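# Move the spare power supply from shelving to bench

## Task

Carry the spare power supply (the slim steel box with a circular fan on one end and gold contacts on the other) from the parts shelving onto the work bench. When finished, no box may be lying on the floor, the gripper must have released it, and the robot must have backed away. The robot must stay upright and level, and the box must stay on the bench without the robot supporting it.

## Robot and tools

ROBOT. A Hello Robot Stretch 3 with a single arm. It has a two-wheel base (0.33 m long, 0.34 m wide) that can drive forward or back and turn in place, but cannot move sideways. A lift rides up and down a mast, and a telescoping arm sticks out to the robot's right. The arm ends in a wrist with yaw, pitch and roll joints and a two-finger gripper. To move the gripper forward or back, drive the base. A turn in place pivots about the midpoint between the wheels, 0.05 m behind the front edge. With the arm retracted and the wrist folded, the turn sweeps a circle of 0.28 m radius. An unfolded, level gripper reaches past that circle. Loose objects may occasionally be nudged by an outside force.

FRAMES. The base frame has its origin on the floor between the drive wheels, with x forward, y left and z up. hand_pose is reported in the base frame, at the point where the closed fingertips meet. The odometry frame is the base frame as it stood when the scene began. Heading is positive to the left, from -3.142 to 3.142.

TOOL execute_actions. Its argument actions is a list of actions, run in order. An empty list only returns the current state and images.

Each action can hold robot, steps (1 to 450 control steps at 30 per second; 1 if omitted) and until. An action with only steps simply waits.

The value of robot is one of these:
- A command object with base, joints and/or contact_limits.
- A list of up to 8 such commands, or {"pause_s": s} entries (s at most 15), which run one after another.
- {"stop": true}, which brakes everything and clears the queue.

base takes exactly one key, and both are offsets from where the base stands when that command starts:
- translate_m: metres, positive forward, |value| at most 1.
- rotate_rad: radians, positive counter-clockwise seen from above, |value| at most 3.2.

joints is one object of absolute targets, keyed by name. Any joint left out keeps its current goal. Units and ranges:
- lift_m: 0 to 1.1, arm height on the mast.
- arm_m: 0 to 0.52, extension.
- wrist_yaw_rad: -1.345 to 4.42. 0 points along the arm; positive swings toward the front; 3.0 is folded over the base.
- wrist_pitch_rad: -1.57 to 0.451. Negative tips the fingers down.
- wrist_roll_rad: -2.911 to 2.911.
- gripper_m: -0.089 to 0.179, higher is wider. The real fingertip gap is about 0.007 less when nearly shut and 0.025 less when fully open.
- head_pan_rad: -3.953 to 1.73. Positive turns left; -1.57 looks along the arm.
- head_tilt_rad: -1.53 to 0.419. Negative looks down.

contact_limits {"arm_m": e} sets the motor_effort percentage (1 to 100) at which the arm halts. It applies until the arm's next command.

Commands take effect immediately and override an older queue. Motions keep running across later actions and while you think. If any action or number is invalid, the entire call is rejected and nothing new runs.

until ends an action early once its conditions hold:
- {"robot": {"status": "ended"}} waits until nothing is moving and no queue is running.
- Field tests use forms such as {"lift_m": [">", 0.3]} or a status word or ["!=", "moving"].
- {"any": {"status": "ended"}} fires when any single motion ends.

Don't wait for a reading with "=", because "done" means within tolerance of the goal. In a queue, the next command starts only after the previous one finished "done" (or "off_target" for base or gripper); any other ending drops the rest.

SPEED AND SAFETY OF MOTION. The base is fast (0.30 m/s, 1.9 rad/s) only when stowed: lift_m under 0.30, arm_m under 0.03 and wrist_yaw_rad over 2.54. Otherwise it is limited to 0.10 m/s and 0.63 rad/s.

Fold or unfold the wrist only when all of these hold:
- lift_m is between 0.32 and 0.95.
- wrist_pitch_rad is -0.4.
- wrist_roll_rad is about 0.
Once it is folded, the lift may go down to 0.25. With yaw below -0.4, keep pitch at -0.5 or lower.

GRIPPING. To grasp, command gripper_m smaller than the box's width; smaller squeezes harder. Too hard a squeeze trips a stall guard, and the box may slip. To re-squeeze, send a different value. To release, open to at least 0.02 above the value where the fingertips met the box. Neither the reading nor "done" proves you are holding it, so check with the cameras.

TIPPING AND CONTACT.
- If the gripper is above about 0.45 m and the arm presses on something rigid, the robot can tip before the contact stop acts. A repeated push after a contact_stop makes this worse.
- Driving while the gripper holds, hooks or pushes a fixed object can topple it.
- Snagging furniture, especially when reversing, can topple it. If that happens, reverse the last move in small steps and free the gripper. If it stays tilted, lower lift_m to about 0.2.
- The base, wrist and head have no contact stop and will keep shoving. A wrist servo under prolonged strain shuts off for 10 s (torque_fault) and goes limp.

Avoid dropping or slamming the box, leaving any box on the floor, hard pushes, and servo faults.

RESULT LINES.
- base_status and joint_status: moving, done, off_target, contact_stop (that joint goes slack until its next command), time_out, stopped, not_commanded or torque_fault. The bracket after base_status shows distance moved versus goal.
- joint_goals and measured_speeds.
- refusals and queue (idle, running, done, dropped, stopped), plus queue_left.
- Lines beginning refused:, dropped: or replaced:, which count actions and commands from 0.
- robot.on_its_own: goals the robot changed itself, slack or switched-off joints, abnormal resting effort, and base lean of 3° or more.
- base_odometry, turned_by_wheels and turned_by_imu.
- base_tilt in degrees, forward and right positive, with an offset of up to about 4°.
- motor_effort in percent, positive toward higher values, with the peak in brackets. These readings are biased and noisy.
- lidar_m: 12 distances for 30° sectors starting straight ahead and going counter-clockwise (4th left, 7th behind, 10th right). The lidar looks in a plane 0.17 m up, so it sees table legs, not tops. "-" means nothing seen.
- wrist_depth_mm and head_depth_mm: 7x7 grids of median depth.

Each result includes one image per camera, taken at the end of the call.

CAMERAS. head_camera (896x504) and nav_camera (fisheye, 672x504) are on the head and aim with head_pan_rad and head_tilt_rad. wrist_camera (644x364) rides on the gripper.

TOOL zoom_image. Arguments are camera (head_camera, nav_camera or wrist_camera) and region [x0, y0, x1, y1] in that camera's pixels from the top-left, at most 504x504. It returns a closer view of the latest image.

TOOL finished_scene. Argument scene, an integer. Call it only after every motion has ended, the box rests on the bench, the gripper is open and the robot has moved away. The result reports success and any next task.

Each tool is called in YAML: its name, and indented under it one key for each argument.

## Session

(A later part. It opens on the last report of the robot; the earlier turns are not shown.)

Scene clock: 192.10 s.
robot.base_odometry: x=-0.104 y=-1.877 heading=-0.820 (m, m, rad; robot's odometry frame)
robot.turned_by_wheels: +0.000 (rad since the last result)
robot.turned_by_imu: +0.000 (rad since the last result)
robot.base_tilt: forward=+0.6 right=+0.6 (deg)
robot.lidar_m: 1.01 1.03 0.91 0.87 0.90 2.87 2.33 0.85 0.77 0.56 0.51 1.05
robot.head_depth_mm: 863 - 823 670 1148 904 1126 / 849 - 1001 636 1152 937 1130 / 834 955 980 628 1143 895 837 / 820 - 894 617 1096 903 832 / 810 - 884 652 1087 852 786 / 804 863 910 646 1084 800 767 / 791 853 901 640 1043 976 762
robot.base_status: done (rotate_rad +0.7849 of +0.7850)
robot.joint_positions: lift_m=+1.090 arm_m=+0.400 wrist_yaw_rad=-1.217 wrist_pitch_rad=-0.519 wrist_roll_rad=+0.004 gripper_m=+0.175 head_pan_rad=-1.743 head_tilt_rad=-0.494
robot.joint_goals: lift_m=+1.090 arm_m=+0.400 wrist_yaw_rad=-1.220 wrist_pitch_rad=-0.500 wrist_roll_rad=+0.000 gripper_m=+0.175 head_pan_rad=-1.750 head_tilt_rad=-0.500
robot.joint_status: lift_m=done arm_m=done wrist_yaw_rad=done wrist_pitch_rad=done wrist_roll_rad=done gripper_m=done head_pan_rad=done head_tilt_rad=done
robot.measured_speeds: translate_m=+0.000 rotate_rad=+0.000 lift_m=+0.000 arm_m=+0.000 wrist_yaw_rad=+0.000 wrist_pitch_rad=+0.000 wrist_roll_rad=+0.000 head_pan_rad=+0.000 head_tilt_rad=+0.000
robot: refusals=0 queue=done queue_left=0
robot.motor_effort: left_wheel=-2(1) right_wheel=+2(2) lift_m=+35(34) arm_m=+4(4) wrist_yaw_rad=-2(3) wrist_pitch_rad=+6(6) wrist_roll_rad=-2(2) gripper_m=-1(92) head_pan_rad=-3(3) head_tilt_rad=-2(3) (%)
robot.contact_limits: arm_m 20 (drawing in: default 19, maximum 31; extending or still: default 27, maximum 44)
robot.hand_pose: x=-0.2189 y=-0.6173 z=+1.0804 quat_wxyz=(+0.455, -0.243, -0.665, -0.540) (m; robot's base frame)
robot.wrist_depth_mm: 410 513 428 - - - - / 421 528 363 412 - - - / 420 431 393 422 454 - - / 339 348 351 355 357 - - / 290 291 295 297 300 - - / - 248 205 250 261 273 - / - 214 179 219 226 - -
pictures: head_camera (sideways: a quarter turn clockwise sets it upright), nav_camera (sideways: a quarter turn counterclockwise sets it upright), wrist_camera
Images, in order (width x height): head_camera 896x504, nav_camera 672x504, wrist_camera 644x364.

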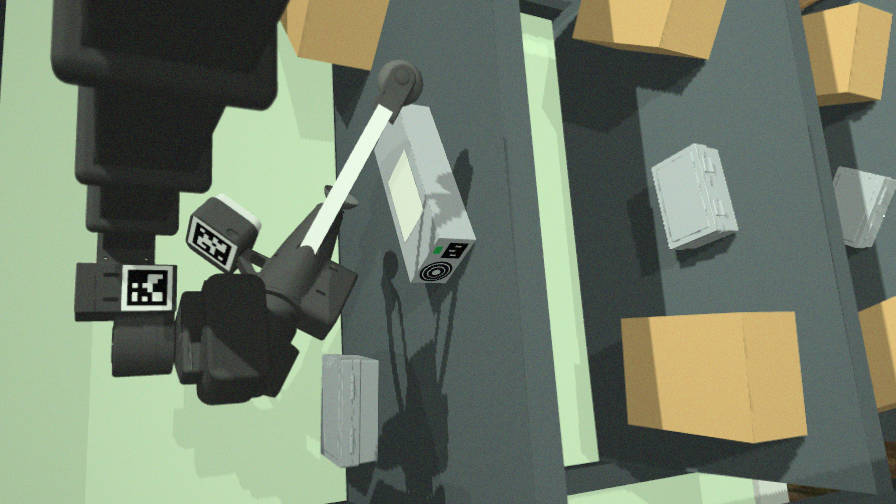

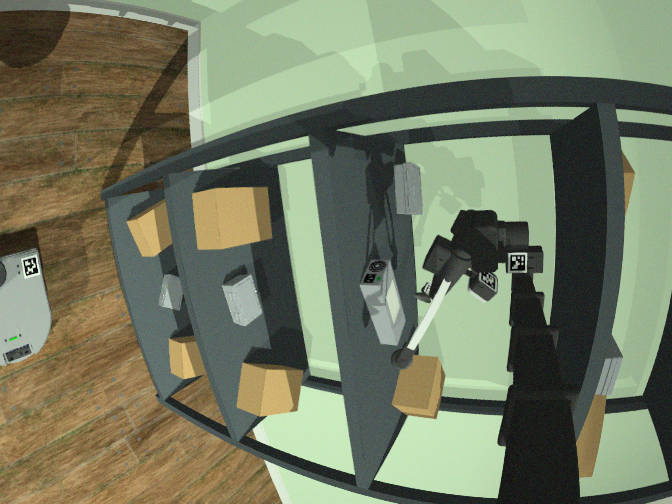

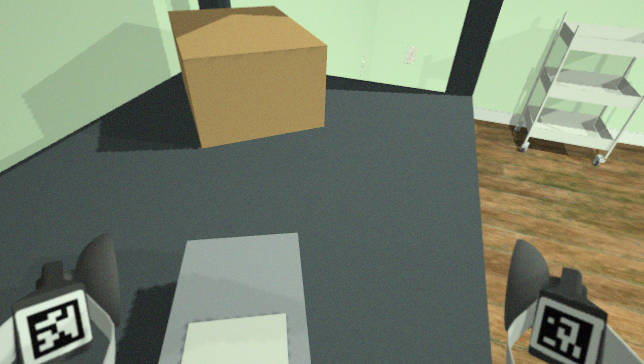

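execute_actions:
  actions:
    - {"robot":[{"joints":{"arm_m":0.465},"contact_limits":{"arm_m":20}},{"joints":{"wrist_pitch_rad":-0.8}}],"steps":300,"until":{"robot":{"status":"ended"}}}

Scene clock: 206.60 s.
robot.base_odometry: x=-0.104 y=-1.877 heading=-0.820 (m, m, rad; robot's odometry frame)
robot.turned_by_wheels: +0.000 (rad since the last result)
robot.turned_by_imu: +0.000 (rad since the last result)
robot.base_tilt: forward=+0.7 right=+0.6 (deg)
robot.lidar_m: 1.01 1.03 0.92 0.87 0.90 2.88 2.33 0.85 0.77 0.56 0.51 1.05
robot.head_depth_mm: 860 - 827 671 1157 905 1124 / 851 - 993 666 1141 939 1137 / 831 949 978 623 1139 896 830 / 820 905 965 614 1099 902 829 / 807 - 884 648 1089 853 788 / 800 857 908 648 1083 800 767 / 791 853 904 640 1045 974 762
robot.base_status: done (rotate_rad +0.7849 of +0.7850)
robot.joint_positions: lift_m=+1.090 arm_m=+0.465 wrist_yaw_rad=-1.217 wrist_pitch_rad=-0.806 wrist_roll_rad=+0.004 gripper_m=+0.175 head_pan_rad=-1.743 head_tilt_rad=-0.494
robot.joint_goals: lift_m=+1.090 arm_m=+0.465 wrist_yaw_rad=-1.220 wrist_pitch_rad=-0.800 wrist_roll_rad=+0.000 gripper_m=+0.175 head_pan_rad=-1.750 head_tilt_rad=-0.500
robot.joint_status: lift_m=done arm_m=done wrist_yaw_rad=done wrist_pitch_rad=done wrist_roll_rad=done gripper_m=done head_pan_rad=done head_tilt_rad=done
robot.measured_speeds: translate_m=+0.000 rotate_rad=+0.000 lift_m=+0.000 arm_m=+0.000 wrist_yaw_rad=+0.000 wrist_pitch_rad=+0.000 wrist_roll_rad=+0.000 head_pan_rad=+0.000 head_tilt_rad=+0.000
robot: refusals=0 queue=done queue_left=0
robot.motor_effort: left_wheel=-1(1) right_wheel=+2(2) lift_m=+34(35) arm_m=+4(2) wrist_yaw_rad=-3(4) wrist_pitch_rad=+2(7) wrist_roll_rad=-2(2) gripper_m=+0(1) head_pan_rad=-3(3) head_tilt_rad=-2(3) (%)
robot.contact_limits: arm_m 20 (drawing in: default 19, maximum 31; extending or still: default 27, maximum 44)
robot.hand_pose: x=-0.1715 y=-0.6648 z=+1.0269 quat_wxyz=(+0.373, -0.145, -0.693, -0.600) (m; robot's base frame)
robot.wrist_depth_mm: 336 332 333 340 347 354 - / 284 286 291 294 294 304 - / 252 252 258 203 256 265 - / 224 227 228 180 190 236 - / 203 204 207 164 166 212 221 / - 187 187 150 150 192 201 / - 171 173 138 138 173 -
pictures: head_camera (sideways: a quarter turn clockwise sets it upright), nav_camera (sideways: a quarter turn counterclockwise sets it upright), wrist_camera
Images, in order (width x height): head_camera 896x504, nav_camera 672x504, wrist_camera 644x364.

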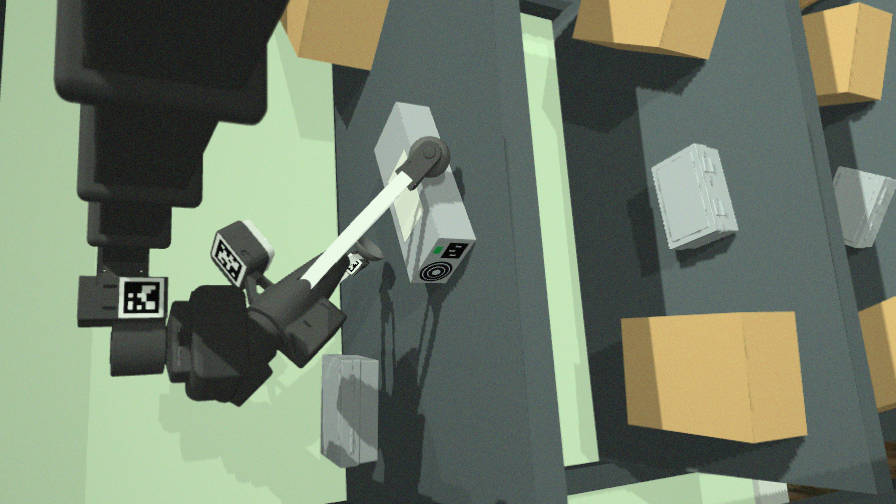

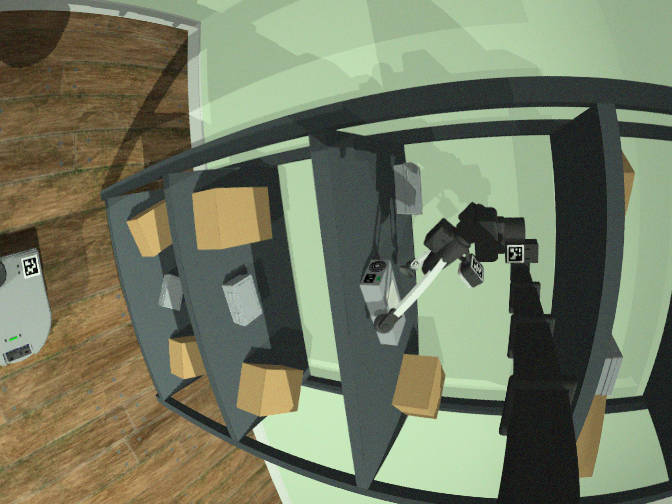

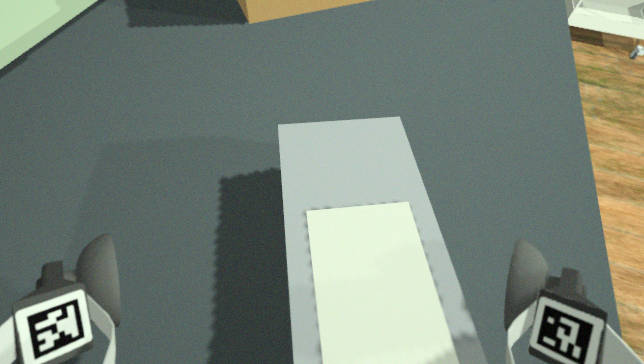

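execute_actions:
  actions:
    - {"robot":[{"joints":{"arm_m":0.428,"wrist_yaw_rad":-1.12}},{"joints":{"lift_m":1.06}}],"steps":300,"until":{"robot":{"status":"ended"}}}

Scene clock: 223.43 s.
robot.base_odometry: x=-0.104 y=-1.877 heading=-0.819 (m, m, rad; robot's odometry frame)
robot.turned_by_wheels: +0.001 (rad since the last result)
robot.turned_by_imu: +0.001 (rad since the last result)
robot.base_tilt: forward=+0.6 right=+0.5 (deg)
robot.lidar_m: 1.01 1.03 0.92 0.87 0.90 2.88 2.34 0.85 0.77 0.56 0.52 1.06
robot.head_depth_mm: 886 936 - 671 1114 903 1119 / 866 - 913 669 1155 937 1134 / 850 - 982 624 1141 895 836 / 832 930 992 611 1096 904 828 / 814 - - 653 1088 855 787 / 806 863 800 647 1082 802 772 / 790 854 905 644 1042 976 762
robot.base_status: done (rotate_rad +0.7855 of +0.7850)
robot.joint_positions: lift_m=+1.064 arm_m=+0.428 wrist_yaw_rad=-1.123 wrist_pitch_rad=-0.787 wrist_roll_rad=+0.006 gripper_m=+0.175 head_pan_rad=-1.743 head_tilt_rad=-0.494
robot.joint_goals: lift_m=+1.063 arm_m=+0.428 wrist_yaw_rad=-1.120 wrist_pitch_rad=-0.800 wrist_roll_rad=+0.000 gripper_m=+0.175 head_pan_rad=-1.750 head_tilt_rad=-0.500
robot.joint_status: lift_m=contact_stop arm_m=done wrist_yaw_rad=done wrist_pitch_rad=done wrist_roll_rad=done gripper_m=done head_pan_rad=done head_tilt_rad=done
robot.measured_speeds: translate_m=+0.000 rotate_rad=+0.004 lift_m=+0.004 arm_m=+0.000 wrist_yaw_rad=+0.010 wrist_pitch_rad=+0.048 wrist_roll_rad=+0.000 head_pan_rad=+0.000 head_tilt_rad=+0.000
robot: refusals=0 queue=dropped queue_left=0
robot.on_its_own: lift_m is slack since a contact_stop, until your next command for it
robot.motor_effort: left_wheel=+5(5) right_wheel=-13(14) lift_m=+23(35) arm_m=+0(5) wrist_yaw_rad=+3(4) wrist_pitch_rad=-5(5) wrist_roll_rad=-2(3) gripper_m=-1(3) head_pan_rad=-4(3) head_tilt_rad=-3(3) (%)
robot.hand_pose: x=-0.1691 y=-0.6438 z=+1.0038 quat_wxyz=(+0.406, -0.120, -0.698, -0.577) (m; robot's base frame)
robot.wrist_depth_mm: 301 300 308 308 312 317 - / 258 258 261 266 270 270 - / 227 228 224 174 228 237 249 / 201 203 201 155 198 210 220 / 181 183 179 139 146 187 196 / - 166 161 127 130 169 178 / - 152 120 116 117 156 -
pictures: head_camera (sideways: a quarter turn clockwise sets it upright), nav_camera (sideways: a quarter turn counterclockwise sets it upright), wrist_camera
Images, in order (width x height): head_camera 896x504, nav_camera 672x504, wrist_camera 644x364.

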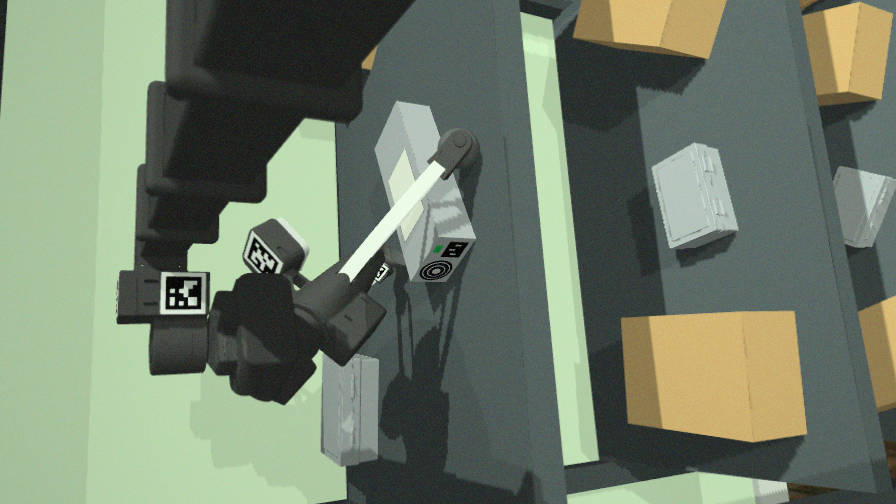

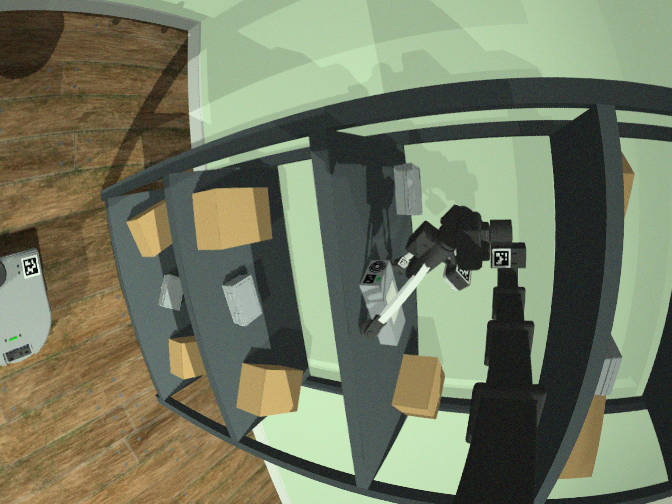

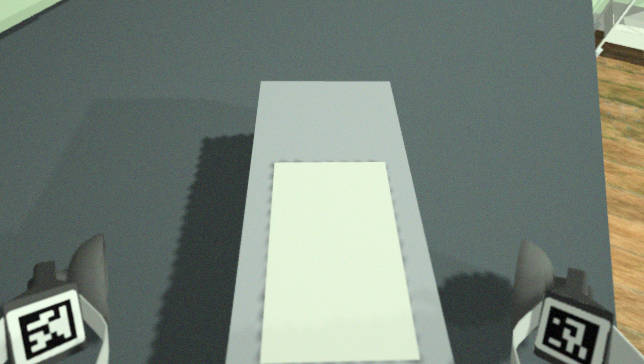

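execute_actions:
  actions:
    - {"robot":[{"joints":{"lift_m":1.074}},{"joints":{"gripper_m":0.045}}],"steps":300,"until":{"robot":{"status":"ended"}}}

Scene clock: 231.57 s.
robot.base_odometry: x=-0.104 y=-1.877 heading=-0.820 (m, m, rad; robot's odometry frame)
robot.turned_by_wheels: +0.000 (rad since the last result)
robot.turned_by_imu: -0.001 (rad since the last result)
robot.base_tilt: forward=+0.7 right=+0.5 (deg)
robot.lidar_m: 1.01 1.04 0.92 0.87 0.90 2.87 2.33 0.85 0.77 0.56 0.52 1.06
robot.head_depth_mm: 882 - 839 672 1153 901 1122 / 865 - 982 667 1151 937 1141 / 843 - 977 627 1138 898 835 / 830 924 980 619 1093 909 830 / 815 - - 649 1093 859 792 / 801 862 804 645 1076 799 768 / 786 853 901 639 1042 979 759
robot.base_status: done (rotate_rad +0.7851 of +0.7850)
robot.joint_positions: lift_m=+1.074 arm_m=+0.428 wrist_yaw_rad=-1.117 wrist_pitch_rad=-0.784 wrist_roll_rad=+0.007 gripper_m=+0.046 head_pan_rad=-1.743 head_tilt_rad=-0.494
robot.joint_goals: lift_m=+1.074 arm_m=+0.428 wrist_yaw_rad=-1.120 wrist_pitch_rad=-0.800 wrist_roll_rad=+0.000 gripper_m=+0.045 head_pan_rad=-1.750 head_tilt_rad=-0.500
robot.joint_status: lift_m=done arm_m=done wrist_yaw_rad=done wrist_pitch_rad=done wrist_roll_rad=done gripper_m=done head_pan_rad=done head_tilt_rad=done
robot.measured_speeds: translate_m=+0.000 rotate_rad=+0.000 lift_m=+0.000 arm_m=+0.000 wrist_yaw_rad=+0.000 wrist_pitch_rad=+0.000 wrist_roll_rad=+0.000 head_pan_rad=+0.000 head_tilt_rad=+0.000
robot: refusals=0 queue=done queue_left=0
robot.motor_effort: left_wheel=+2(5) right_wheel=-2(11) lift_m=+30(33) arm_m=+0(0) wrist_yaw_rad=-4(4) wrist_pitch_rad=-5(5) wrist_roll_rad=-3(3) gripper_m=-19(99) head_pan_rad=-3(3) head_tilt_rad=-2(1) (%)
robot.hand_pose: x=-0.1693 y=-0.6450 z=+1.0147 quat_wxyz=(+0.409, -0.119, -0.699, -0.575) (m; robot's base frame)
robot.wrist_depth_mm: 322 323 324 330 335 339 - / 273 276 278 283 287 289 - / 239 241 238 188 247 250 - / 212 215 207 166 218 221 - / 194 193 153 151 194 199 208 / 175 176 137 137 137 181 188 / 160 159 126 125 130 166 172
pictures: head_camera (sideways: a quarter turn clockwise sets it upright), nav_camera (sideways: a quarter turn counterclockwise sets it upright), wrist_camera
Images, in order (width x height): head_camera 896x504, nav_camera 672x504, wrist_camera 644x364.

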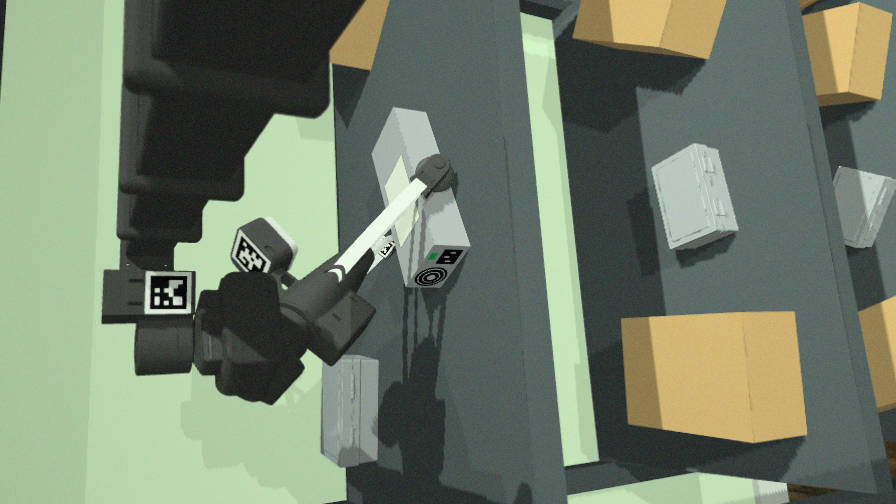

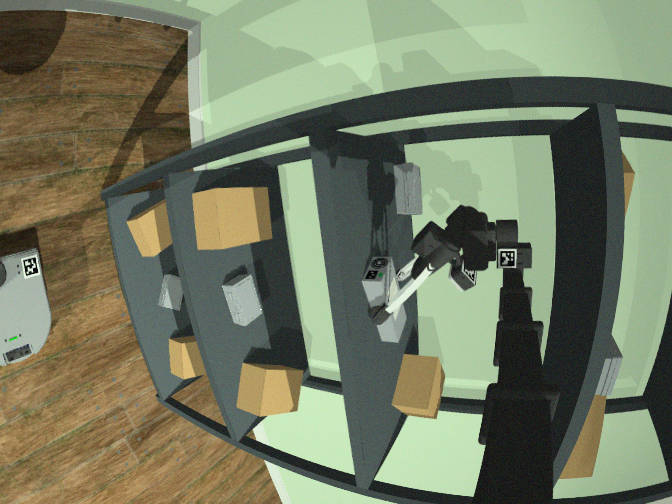

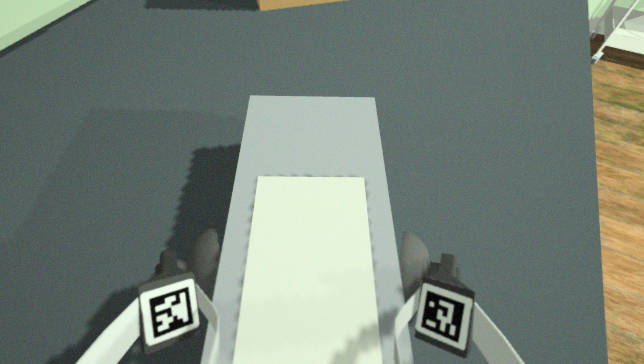

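Squeeze a bit harder (PSU may be heavy), then lift.

execute_actions:
  actions:
    - {"robot":[{"joints":{"gripper_m":0.01}},{"joints":{"lift_m":1.1}}],"steps":300,"until":{"robot":{"status":"ended"}}}

Scene clock: 238.13 s.
robot.base_odometry: x=-0.104 y=-1.877 heading=-0.820 (m, m, rad; robot's odometry frame)
robot.turned_by_wheels: +0.000 (rad since the last result)
robot.turned_by_imu: +0.000 (rad since the last result)
robot.base_tilt: forward=+0.6 right=+0.6 (deg)
robot.lidar_m: 1.01 1.04 0.92 0.87 0.90 2.88 2.33 0.85 0.77 0.56 0.51 1.05
robot.head_depth_mm: - - 840 671 1151 903 1121 / 844 968 1002 666 1149 941 1133 / 832 939 975 628 1142 895 836 / 821 905 967 600 1096 900 829 / 801 - 876 634 1095 854 789 / 801 853 911 644 1080 803 769 / 791 854 904 641 1039 979 759
robot.base_status: done (rotate_rad +0.7849 of +0.7850)
robot.joint_positions: lift_m=+1.100 arm_m=+0.428 wrist_yaw_rad=-1.117 wrist_pitch_rad=-0.849 wrist_roll_rad=+0.007 gripper_m=+0.015 head_pan_rad=-1.743 head_tilt_rad=-0.494
robot.joint_goals: lift_m=+1.100 arm_m=+0.428 wrist_yaw_rad=-1.120 wrist_pitch_rad=-0.800 wrist_roll_rad=+0.000 gripper_m=+0.014 head_pan_rad=-1.750 head_tilt_rad=-0.500
robot.joint_status: lift_m=done arm_m=done wrist_yaw_rad=done wrist_pitch_rad=done wrist_roll_rad=done gripper_m=done head_pan_rad=done head_tilt_rad=done
robot.measured_speeds: translate_m=+0.000 rotate_rad=+0.000 lift_m=+0.000 arm_m=+0.000 wrist_yaw_rad=+0.000 wrist_pitch_rad=+0.000 wrist_roll_rad=+0.000 head_pan_rad=+0.000 head_tilt_rad=+0.000
robot: refusals=0 queue=done queue_left=0
robot.motor_effort: left_wheel=-1(1) right_wheel=+1(3) lift_m=+40(41) arm_m=-1(1) wrist_yaw_rad=-4(5) wrist_pitch_rad=+14(15) wrist_roll_rad=-3(3) gripper_m=-27(99) head_pan_rad=-3(3) head_tilt_rad=-3(3) (%)
robot.hand_pose: x=-0.1574 y=-0.6391 z=+1.0300 quat_wxyz=(+0.390, -0.096, -0.702, -0.589) (m; robot's base frame)
robot.wrist_depth_mm: 312 318 316 321 328 328 - / 274 278 281 286 290 292 - / 248 251 248 197 256 259 - / 225 224 218 172 226 233 - / 204 207 160 153 207 212 - / 188 189 138 138 139 196 - / 175 173 124 125 127 180 -
pictures: head_camera (sideways: a quarter turn clockwise sets it upright), nav_camera (sideways: a quarter turn counterclockwise sets it upright), wrist_camera
Images, in order (width x height): head_camera 896x504, nav_camera 672x504, wrist_camera 644x364.

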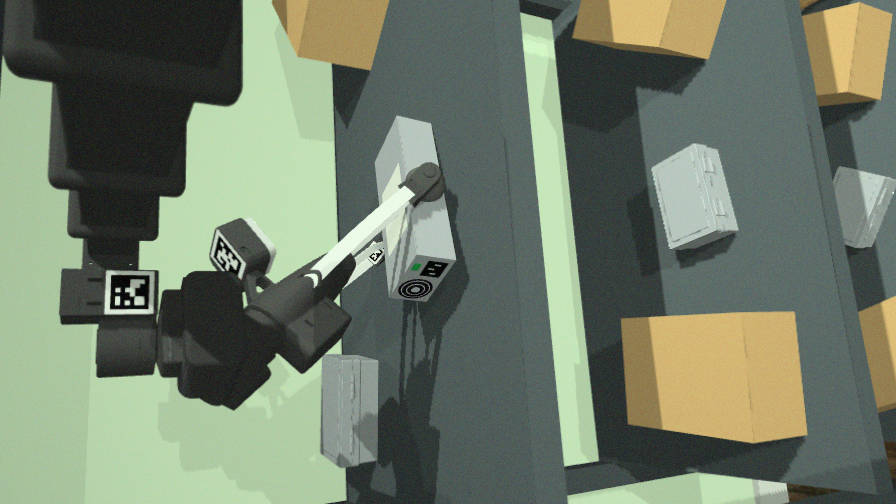

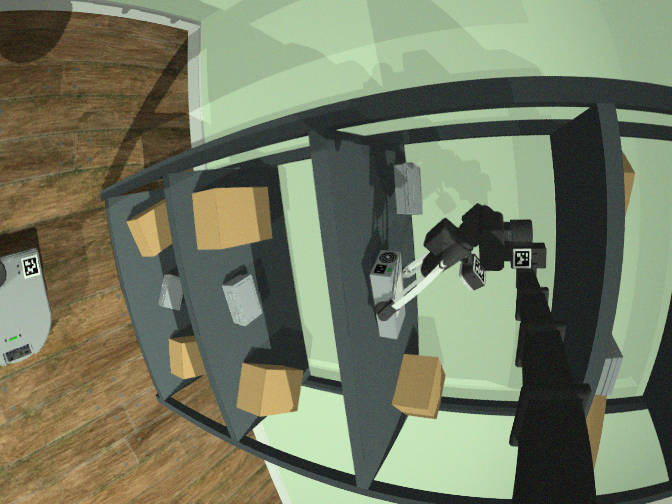

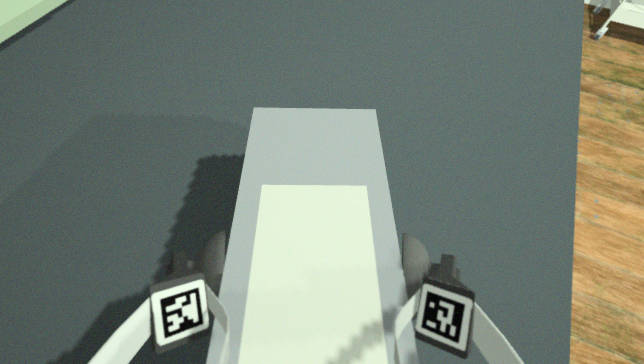

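execute_actions:
  actions:
    - {"robot":[{"joints":{"wrist_pitch_rad":-0.70}},{"joints":{"arm_m":0.0}}],"steps":400,"until":{"robot":{"status":"ended"}}}

Scene clock: 244.83 s.
robot.base_odometry: x=-0.104 y=-1.877 heading=-0.820 (m, m, rad; robot's odometry frame)
robot.turned_by_wheels: +0.000 (rad since the last result)
robot.turned_by_imu: +0.000 (rad since the last result)
robot.base_tilt: forward=+0.7 right=+0.6 (deg)
robot.lidar_m: 1.01 1.03 0.92 0.87 0.90 2.89 2.33 0.85 0.77 0.56 0.51 1.05
robot.head_depth_mm: - - 841 672 1154 902 1114 / 842 965 1000 665 1145 937 1134 / 834 940 978 621 1145 897 832 / 818 900 967 600 1097 897 830 / 805 - 883 648 1092 855 788 / 797 856 913 645 1080 804 772 / 787 855 903 639 1051 974 762
robot.base_status: done (rotate_rad +0.7850 of +0.7850)
robot.joint_positions: lift_m=+1.100 arm_m=+0.428 wrist_yaw_rad=-1.117 wrist_pitch_rad=-0.764 wrist_roll_rad=+0.007 gripper_m=+0.025 head_pan_rad=-1.743 head_tilt_rad=-0.494
robot.joint_goals: lift_m=+1.100 arm_m=+0.428 wrist_yaw_rad=-1.120 wrist_pitch_rad=-0.700 wrist_roll_rad=+0.000 gripper_m=+0.024 head_pan_rad=-1.750 head_tilt_rad=-0.500
robot.joint_status: lift_m=done arm_m=done wrist_yaw_rad=done wrist_pitch_rad=off_target wrist_roll_rad=done gripper_m=done head_pan_rad=done head_tilt_rad=done
robot.measured_speeds: translate_m=+0.000 rotate_rad=+0.000 lift_m=+0.000 arm_m=+0.000 wrist_yaw_rad=+0.000 wrist_pitch_rad=+0.000 wrist_roll_rad=+0.000 head_pan_rad=+0.000 head_tilt_rad=+0.000
robot: refusals=0 queue=dropped queue_left=0
robot.on_its_own: gripper_m is held at +0.024, not at your +0.010, by its stall guard, which is not easing now
robot.motor_effort: left_wheel=+0(0) right_wheel=+1(2) lift_m=+40(40) arm_m=+0(1) wrist_yaw_rad=-4(3) wrist_pitch_rad=+19(20) wrist_roll_rad=-3(3) gripper_m=-23(28) head_pan_rad=-3(2) head_tilt_rad=-3(2) (%)
robot.hand_pose: x=-0.1728 y=-0.6467 z=+1.0436 quat_wxyz=(+0.414, -0.126, -0.697, -0.571) (m; robot's base frame)
robot.wrist_depth_mm: 369 381 368 367 389 397 - / 319 324 328 331 337 340 - / 278 281 284 284 290 292 - / 248 250 246 191 258 258 - / 223 223 172 163 225 232 - / 202 204 140 141 142 209 - / 186 183 124 124 125 193 -
pictures: head_camera (sideways: a quarter turn clockwise sets it upright), nav_camera (sideways: a quarter turn counterclockwise sets it upright), wrist_camera
dropped: robot: command 0 of its queue: wrist_pitch_rad: off_target
Images, in order (width x height): head_camera 896x504, nav_camera 672x504, wrist_camera 644x364.

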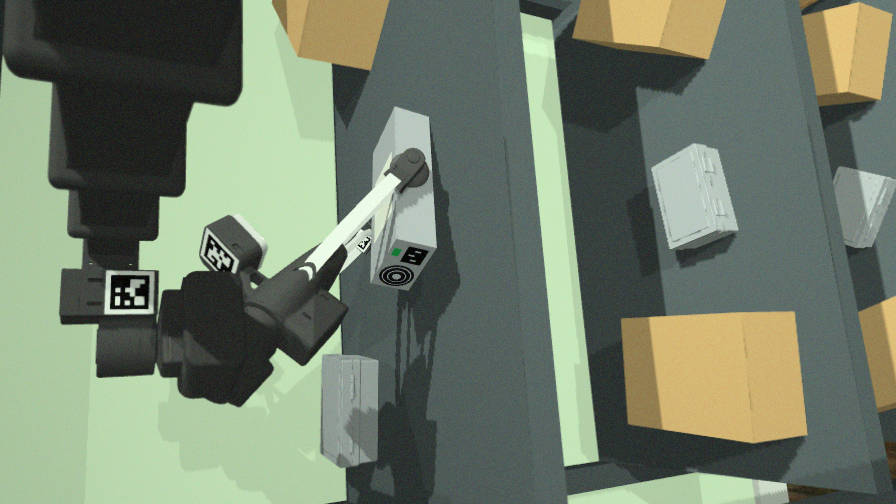

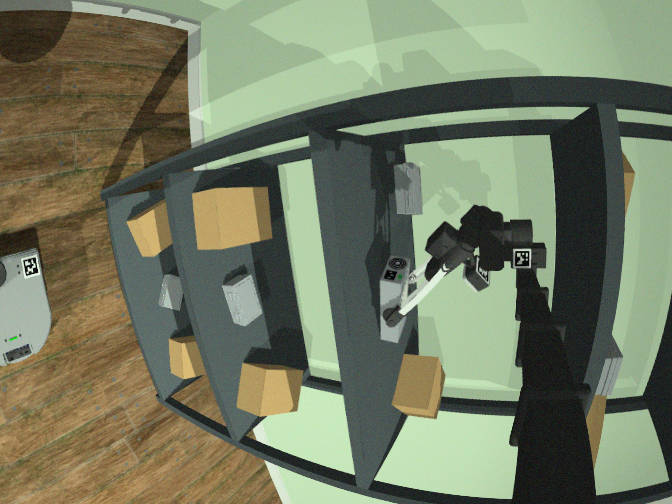

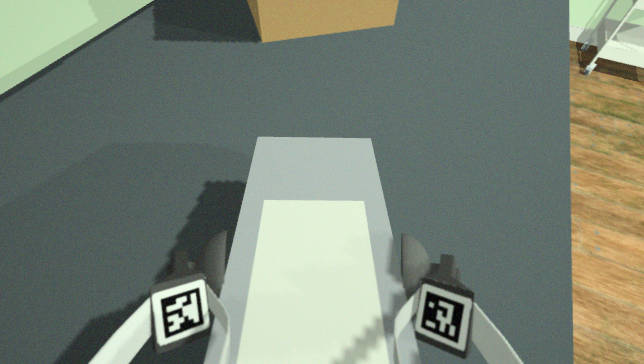

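execute_actions:
  actions:
    - {"robot":{"joints":{"wrist_pitch_rad":-0.80,"lift_m":1.078}},"steps":200,"until":{"robot":{"status":"ended"}}}
    - {"robot":{"joints":{"gripper_m":0.16}},"steps":200,"until":{"robot":{"status":"ended"}}}
    - {"robot":{"base":{"translate_m":-0.04},"joints":{"arm_m":0.447}},"steps":200,"until":{"robot":{"status":"ended"}}}

Scene clock: 257.80 s.
robot.base_odometry: x=-0.131 y=-1.848 heading=-0.820 (m, m, rad; robot's odometry frame)
robot.turned_by_wheels: +0.000 (rad since the last result)
robot.turned_by_imu: +0.000 (rad since the last result)
robot.base_tilt: forward=+0.6 right=+0.6 (deg)
robot.lidar_m: 1.05 1.08 0.91 0.87 3.75 2.84 2.30 0.82 0.75 0.57 0.53 1.10
robot.head_depth_mm: 882 - 801 674 1022 886 1130 / 865 - 976 668 1140 938 1119 / 843 - 977 631 1142 900 1100 / 827 914 975 622 1097 897 830 / 815 - 825 619 1089 894 803 / 801 863 917 646 1081 801 771 / 789 855 896 641 1026 851 761
robot.base_status: done (translate_m -0.0400 of -0.0400)
robot.joint_positions: lift_m=+1.078 arm_m=+0.447 wrist_yaw_rad=-1.119 wrist_pitch_rad=-0.807 wrist_roll_rad=+0.006 gripper_m=+0.160 head_pan_rad=-1.743 head_tilt_rad=-0.494
robot.joint_goals: lift_m=+1.078 arm_m=+0.447 wrist_yaw_rad=-1.120 wrist_pitch_rad=-0.800 wrist_roll_rad=+0.000 gripper_m=+0.160 head_pan_rad=-1.750 head_tilt_rad=-0.500
robot.joint_status: lift_m=done arm_m=done wrist_yaw_rad=done wrist_pitch_rad=done wrist_roll_rad=done gripper_m=done head_pan_rad=done head_tilt_rad=done
robot.measured_speeds: translate_m=+0.000 rotate_rad=+0.000 lift_m=+0.000 arm_m=+0.000 wrist_yaw_rad=+0.000 wrist_pitch_rad=+0.000 wrist_roll_rad=+0.000 head_pan_rad=+0.000 head_tilt_rad=+0.000
robot: refusals=0 queue=done queue_left=0
robot.motor_effort: left_wheel=+0(4) right_wheel=+1(10) lift_m=+25(41) arm_m=+4(3) wrist_yaw_rad=+0(4) wrist_pitch_rad=+2(18) wrist_roll_rad=-2(3) gripper_m=+1(96) head_pan_rad=-3(3) head_tilt_rad=-3(3) (%)
robot.hand_pose: x=-0.1653 y=-0.6612 z=+1.0152 quat_wxyz=(+0.402, -0.111, -0.699, -0.581) (m; robot's base frame)
robot.wrist_depth_mm: 309 309 312 315 322 328 352 / 266 266 273 275 276 282 291 / 236 237 240 242 243 248 257 / 212 214 205 167 216 220 227 / 191 192 155 151 193 198 199 / 178 176 139 137 176 179 184 / - 158 127 125 161 164 169
pictures: head_camera (sideways: a quarter turn clockwise sets it upright), nav_camera (sideways: a quarter turn counterclockwise sets it upright), wrist_camera
Images, in order (width x height): head_camera 896x504, nav_camera 672x504, wrist_camera 644x364.

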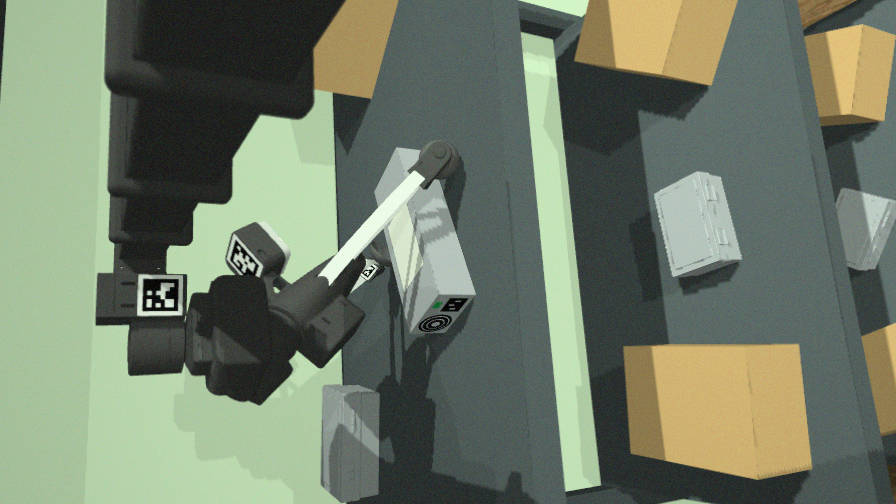

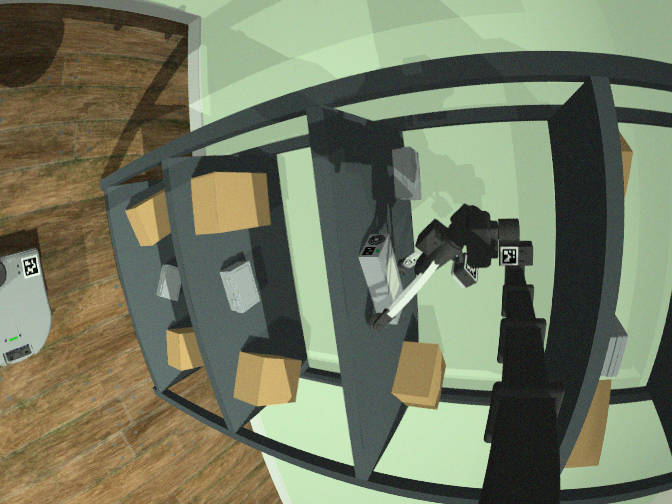

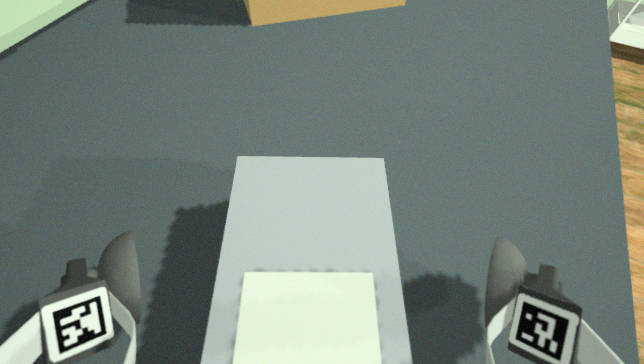

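execute_actions:
  actions:
    - {"robot":[{"joints":{"gripper_m":0.03}},{"joints":{"lift_m":1.1}}],"steps":300,"until":{"robot":{"status":"ended"}}}
    - {"robot":{"joints":{"wrist_pitch_rad":-0.72}},"steps":100,"until":{"robot":{"status":"ended"}}}
    - {"steps":20}

Scene clock: 278.30 s.
robot.base_odometry: x=-0.131 y=-1.848 heading=-0.820 (m, m, rad; robot's odometry frame)
robot.turned_by_wheels: +0.000 (rad since the last result)
robot.turned_by_imu: +0.000 (rad since the last result)
robot.base_tilt: forward=+0.7 right=+0.5 (deg)
robot.lidar_m: 1.05 1.08 0.91 0.87 3.76 2.83 2.29 0.82 0.75 0.57 0.53 1.10
robot.head_depth_mm: - - 806 670 1029 890 1133 / 842 967 987 668 1144 937 1119 / 833 946 980 633 1131 902 1101 / 820 904 960 616 1090 896 828 / 805 - 876 620 1087 899 804 / 799 866 920 646 1081 801 771 / 790 856 900 639 1028 849 759
robot.base_status: done (translate_m -0.0400 of -0.0400)
robot.joint_positions: lift_m=+1.100 arm_m=+0.447 wrist_yaw_rad=-1.117 wrist_pitch_rad=-0.776 wrist_roll_rad=+0.006 gripper_m=+0.031 head_pan_rad=-1.743 head_tilt_rad=-0.494
robot.joint_goals: lift_m=+1.100 arm_m=+0.447 wrist_yaw_rad=-1.120 wrist_pitch_rad=-0.720 wrist_roll_rad=+0.000 gripper_m=+0.030 head_pan_rad=-1.750 head_tilt_rad=-0.500
robot.joint_status: lift_m=done arm_m=done wrist_yaw_rad=done wrist_pitch_rad=off_target wrist_roll_rad=done gripper_m=done head_pan_rad=done head_tilt_rad=done
robot.measured_speeds: translate_m=+0.000 rotate_rad=+0.000 lift_m=+0.000 arm_m=+0.000 wrist_yaw_rad=+0.000 wrist_pitch_rad=+0.000 wrist_roll_rad=+0.000 head_pan_rad=+0.000 head_tilt_rad=+0.000
robot: refusals=0 queue=dropped queue_left=0
robot.motor_effort: left_wheel=-1(0) right_wheel=+1(1) lift_m=+40(41) arm_m=+3(4) wrist_yaw_rad=-4(4) wrist_pitch_rad=+16(19) wrist_roll_rad=-2(2) gripper_m=-21(99) head_pan_rad=-4(3) head_tilt_rad=-2(2) (%)
robot.hand_pose: x=-0.1707 y=-0.6643 z=+1.0416 quat_wxyz=(+0.411, -0.121, -0.698, -0.574) (m; robot's base frame)
robot.wrist_depth_mm: 350 374 363 326 365 390 - / 318 315 322 323 328 335 - / 276 278 278 285 285 289 - / 243 245 236 156 248 256 - / 220 221 146 145 225 229 239 / 200 201 136 136 137 207 217 / 182 182 128 128 131 191 198
pictures: head_camera (sideways: a quarter turn clockwise sets it upright), nav_camera (sideways: a quarter turn counterclockwise sets it upright), wrist_camera
Images, in order (width x height): head_camera 896x504, nav_camera 672x504, wrist_camera 644x364.

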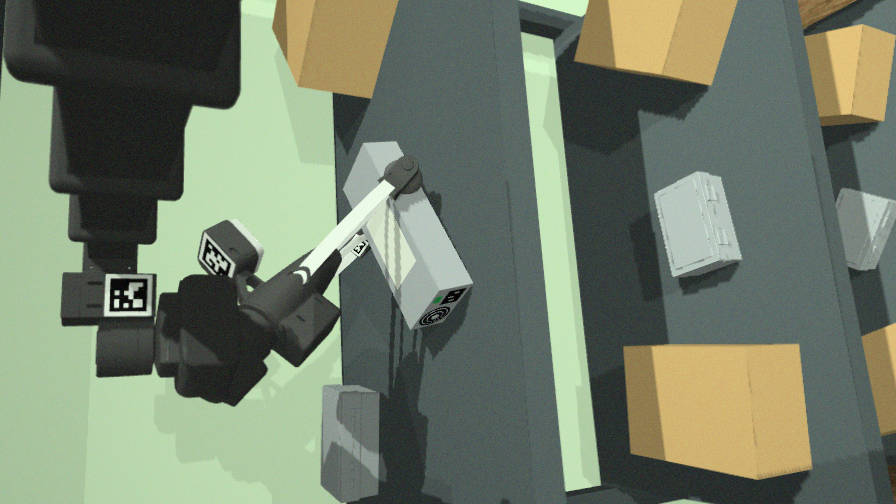

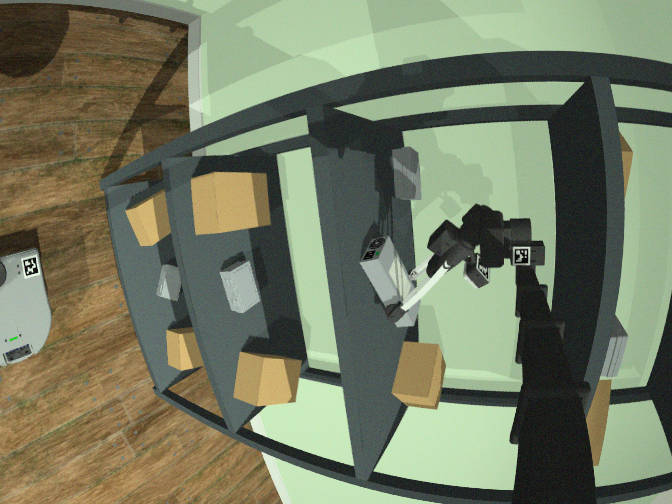

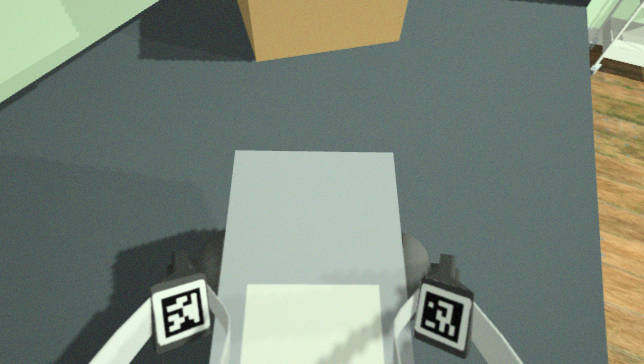

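execute_actions:
  actions:
    - {"robot":{"joints":{"wrist_pitch_rad":-0.80,"lift_m":1.078}},"steps":200,"until":{"robot":{"status":"ended"}}}
    - {"robot":{"joints":{"gripper_m":0.16}},"steps":200,"until":{"robot":{"status":"ended"}}}
    - {"robot":{"base":{"translate_m":0.026},"joints":{"arm_m":0.435}},"steps":200,"until":{"robot":{"status":"ended"}}}

Scene clock: 290.03 s.
robot.base_odometry: x=-0.114 y=-1.867 heading=-0.820 (m, m, rad; robot's odometry frame)
robot.turned_by_wheels: +0.000 (rad since the last result)
robot.turned_by_imu: +0.000 (rad since the last result)
robot.base_tilt: forward=+0.6 right=+0.6 (deg)
robot.lidar_m: 1.02 1.05 0.92 0.87 3.76 2.86 2.32 0.84 0.76 0.56 0.52 1.07
robot.head_depth_mm: 878 - 822 672 1104 895 1123 / 858 - 985 667 1149 938 1133 / 845 - 977 628 1138 898 1107 / 824 910 971 604 1082 900 828 / 812 - 827 634 1083 874 785 / 802 861 877 644 1082 799 775 / 788 855 903 639 1038 917 760
robot.base_status: done (translate_m +0.0260 of +0.0260)
robot.joint_positions: lift_m=+1.078 arm_m=+0.435 wrist_yaw_rad=-1.120 wrist_pitch_rad=-0.807 wrist_roll_rad=+0.006 gripper_m=+0.160 head_pan_rad=-1.743 head_tilt_rad=-0.494
robot.joint_goals: lift_m=+1.078 arm_m=+0.435 wrist_yaw_rad=-1.120 wrist_pitch_rad=-0.800 wrist_roll_rad=+0.000 gripper_m=+0.160 head_pan_rad=-1.750 head_tilt_rad=-0.500
robot.joint_status: lift_m=done arm_m=done wrist_yaw_rad=done wrist_pitch_rad=done wrist_roll_rad=done gripper_m=done head_pan_rad=done head_tilt_rad=done
robot.measured_speeds: translate_m=+0.000 rotate_rad=+0.000 lift_m=+0.000 arm_m=+0.000 wrist_yaw_rad=+0.000 wrist_pitch_rad=+0.000 wrist_roll_rad=+0.000 head_pan_rad=+0.000 head_tilt_rad=+0.000
robot: refusals=0 queue=done queue_left=0
robot.motor_effort: left_wheel=+0(4) right_wheel=+1(11) lift_m=+24(41) arm_m=-3(3) wrist_yaw_rad=-1(3) wrist_pitch_rad=+2(15) wrist_roll_rad=-2(2) gripper_m=+1(97) head_pan_rad=-4(3) head_tilt_rad=-3(2) (%)
robot.hand_pose: x=-0.1653 y=-0.6498 z=+1.0152 quat_wxyz=(+0.401, -0.111, -0.699, -0.581) (m; robot's base frame)
robot.wrist_depth_mm: 305 309 315 320 323 325 - / 267 269 270 275 278 282 298 / 236 236 238 187 244 247 262 / 210 213 204 166 214 220 231 / 191 193 156 149 192 199 209 / 177 175 140 137 173 180 189 / - 159 127 126 131 164 -
pictures: head_camera (sideways: a quarter turn clockwise sets it upright), nav_camera (sideways: a quarter turn counterclockwise sets it upright), wrist_camera
Images, in order (width x height): head_camera 896x504, nav_camera 672x504, wrist_camera 644x364.

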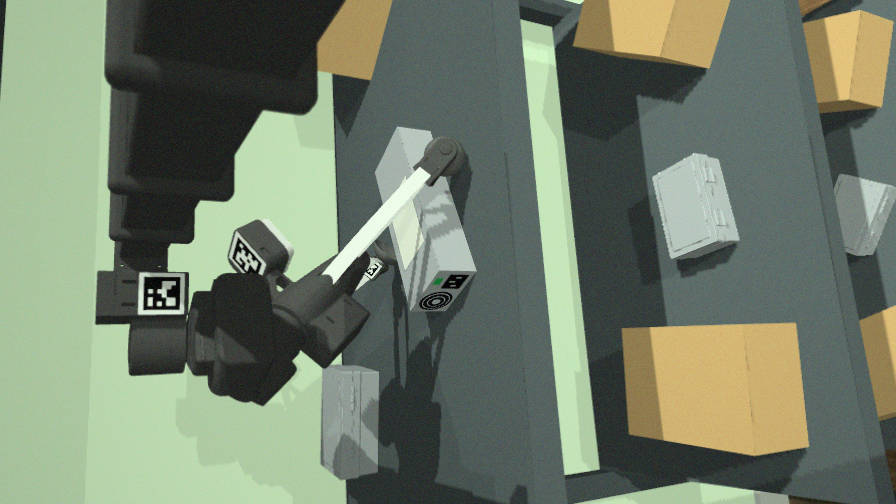

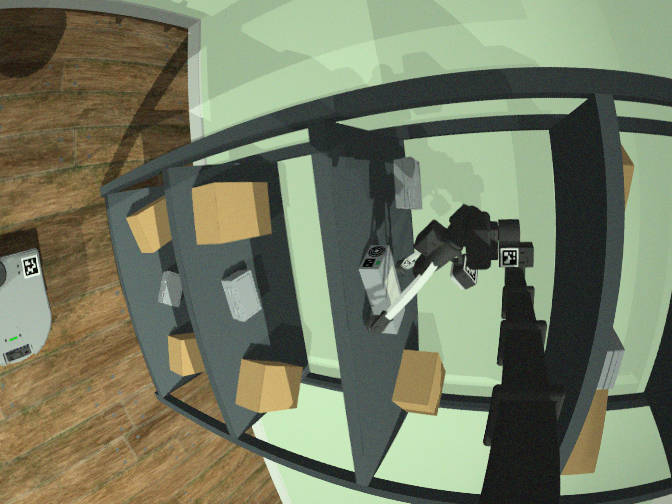

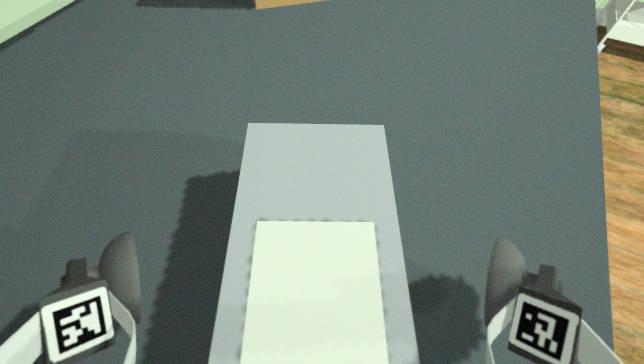

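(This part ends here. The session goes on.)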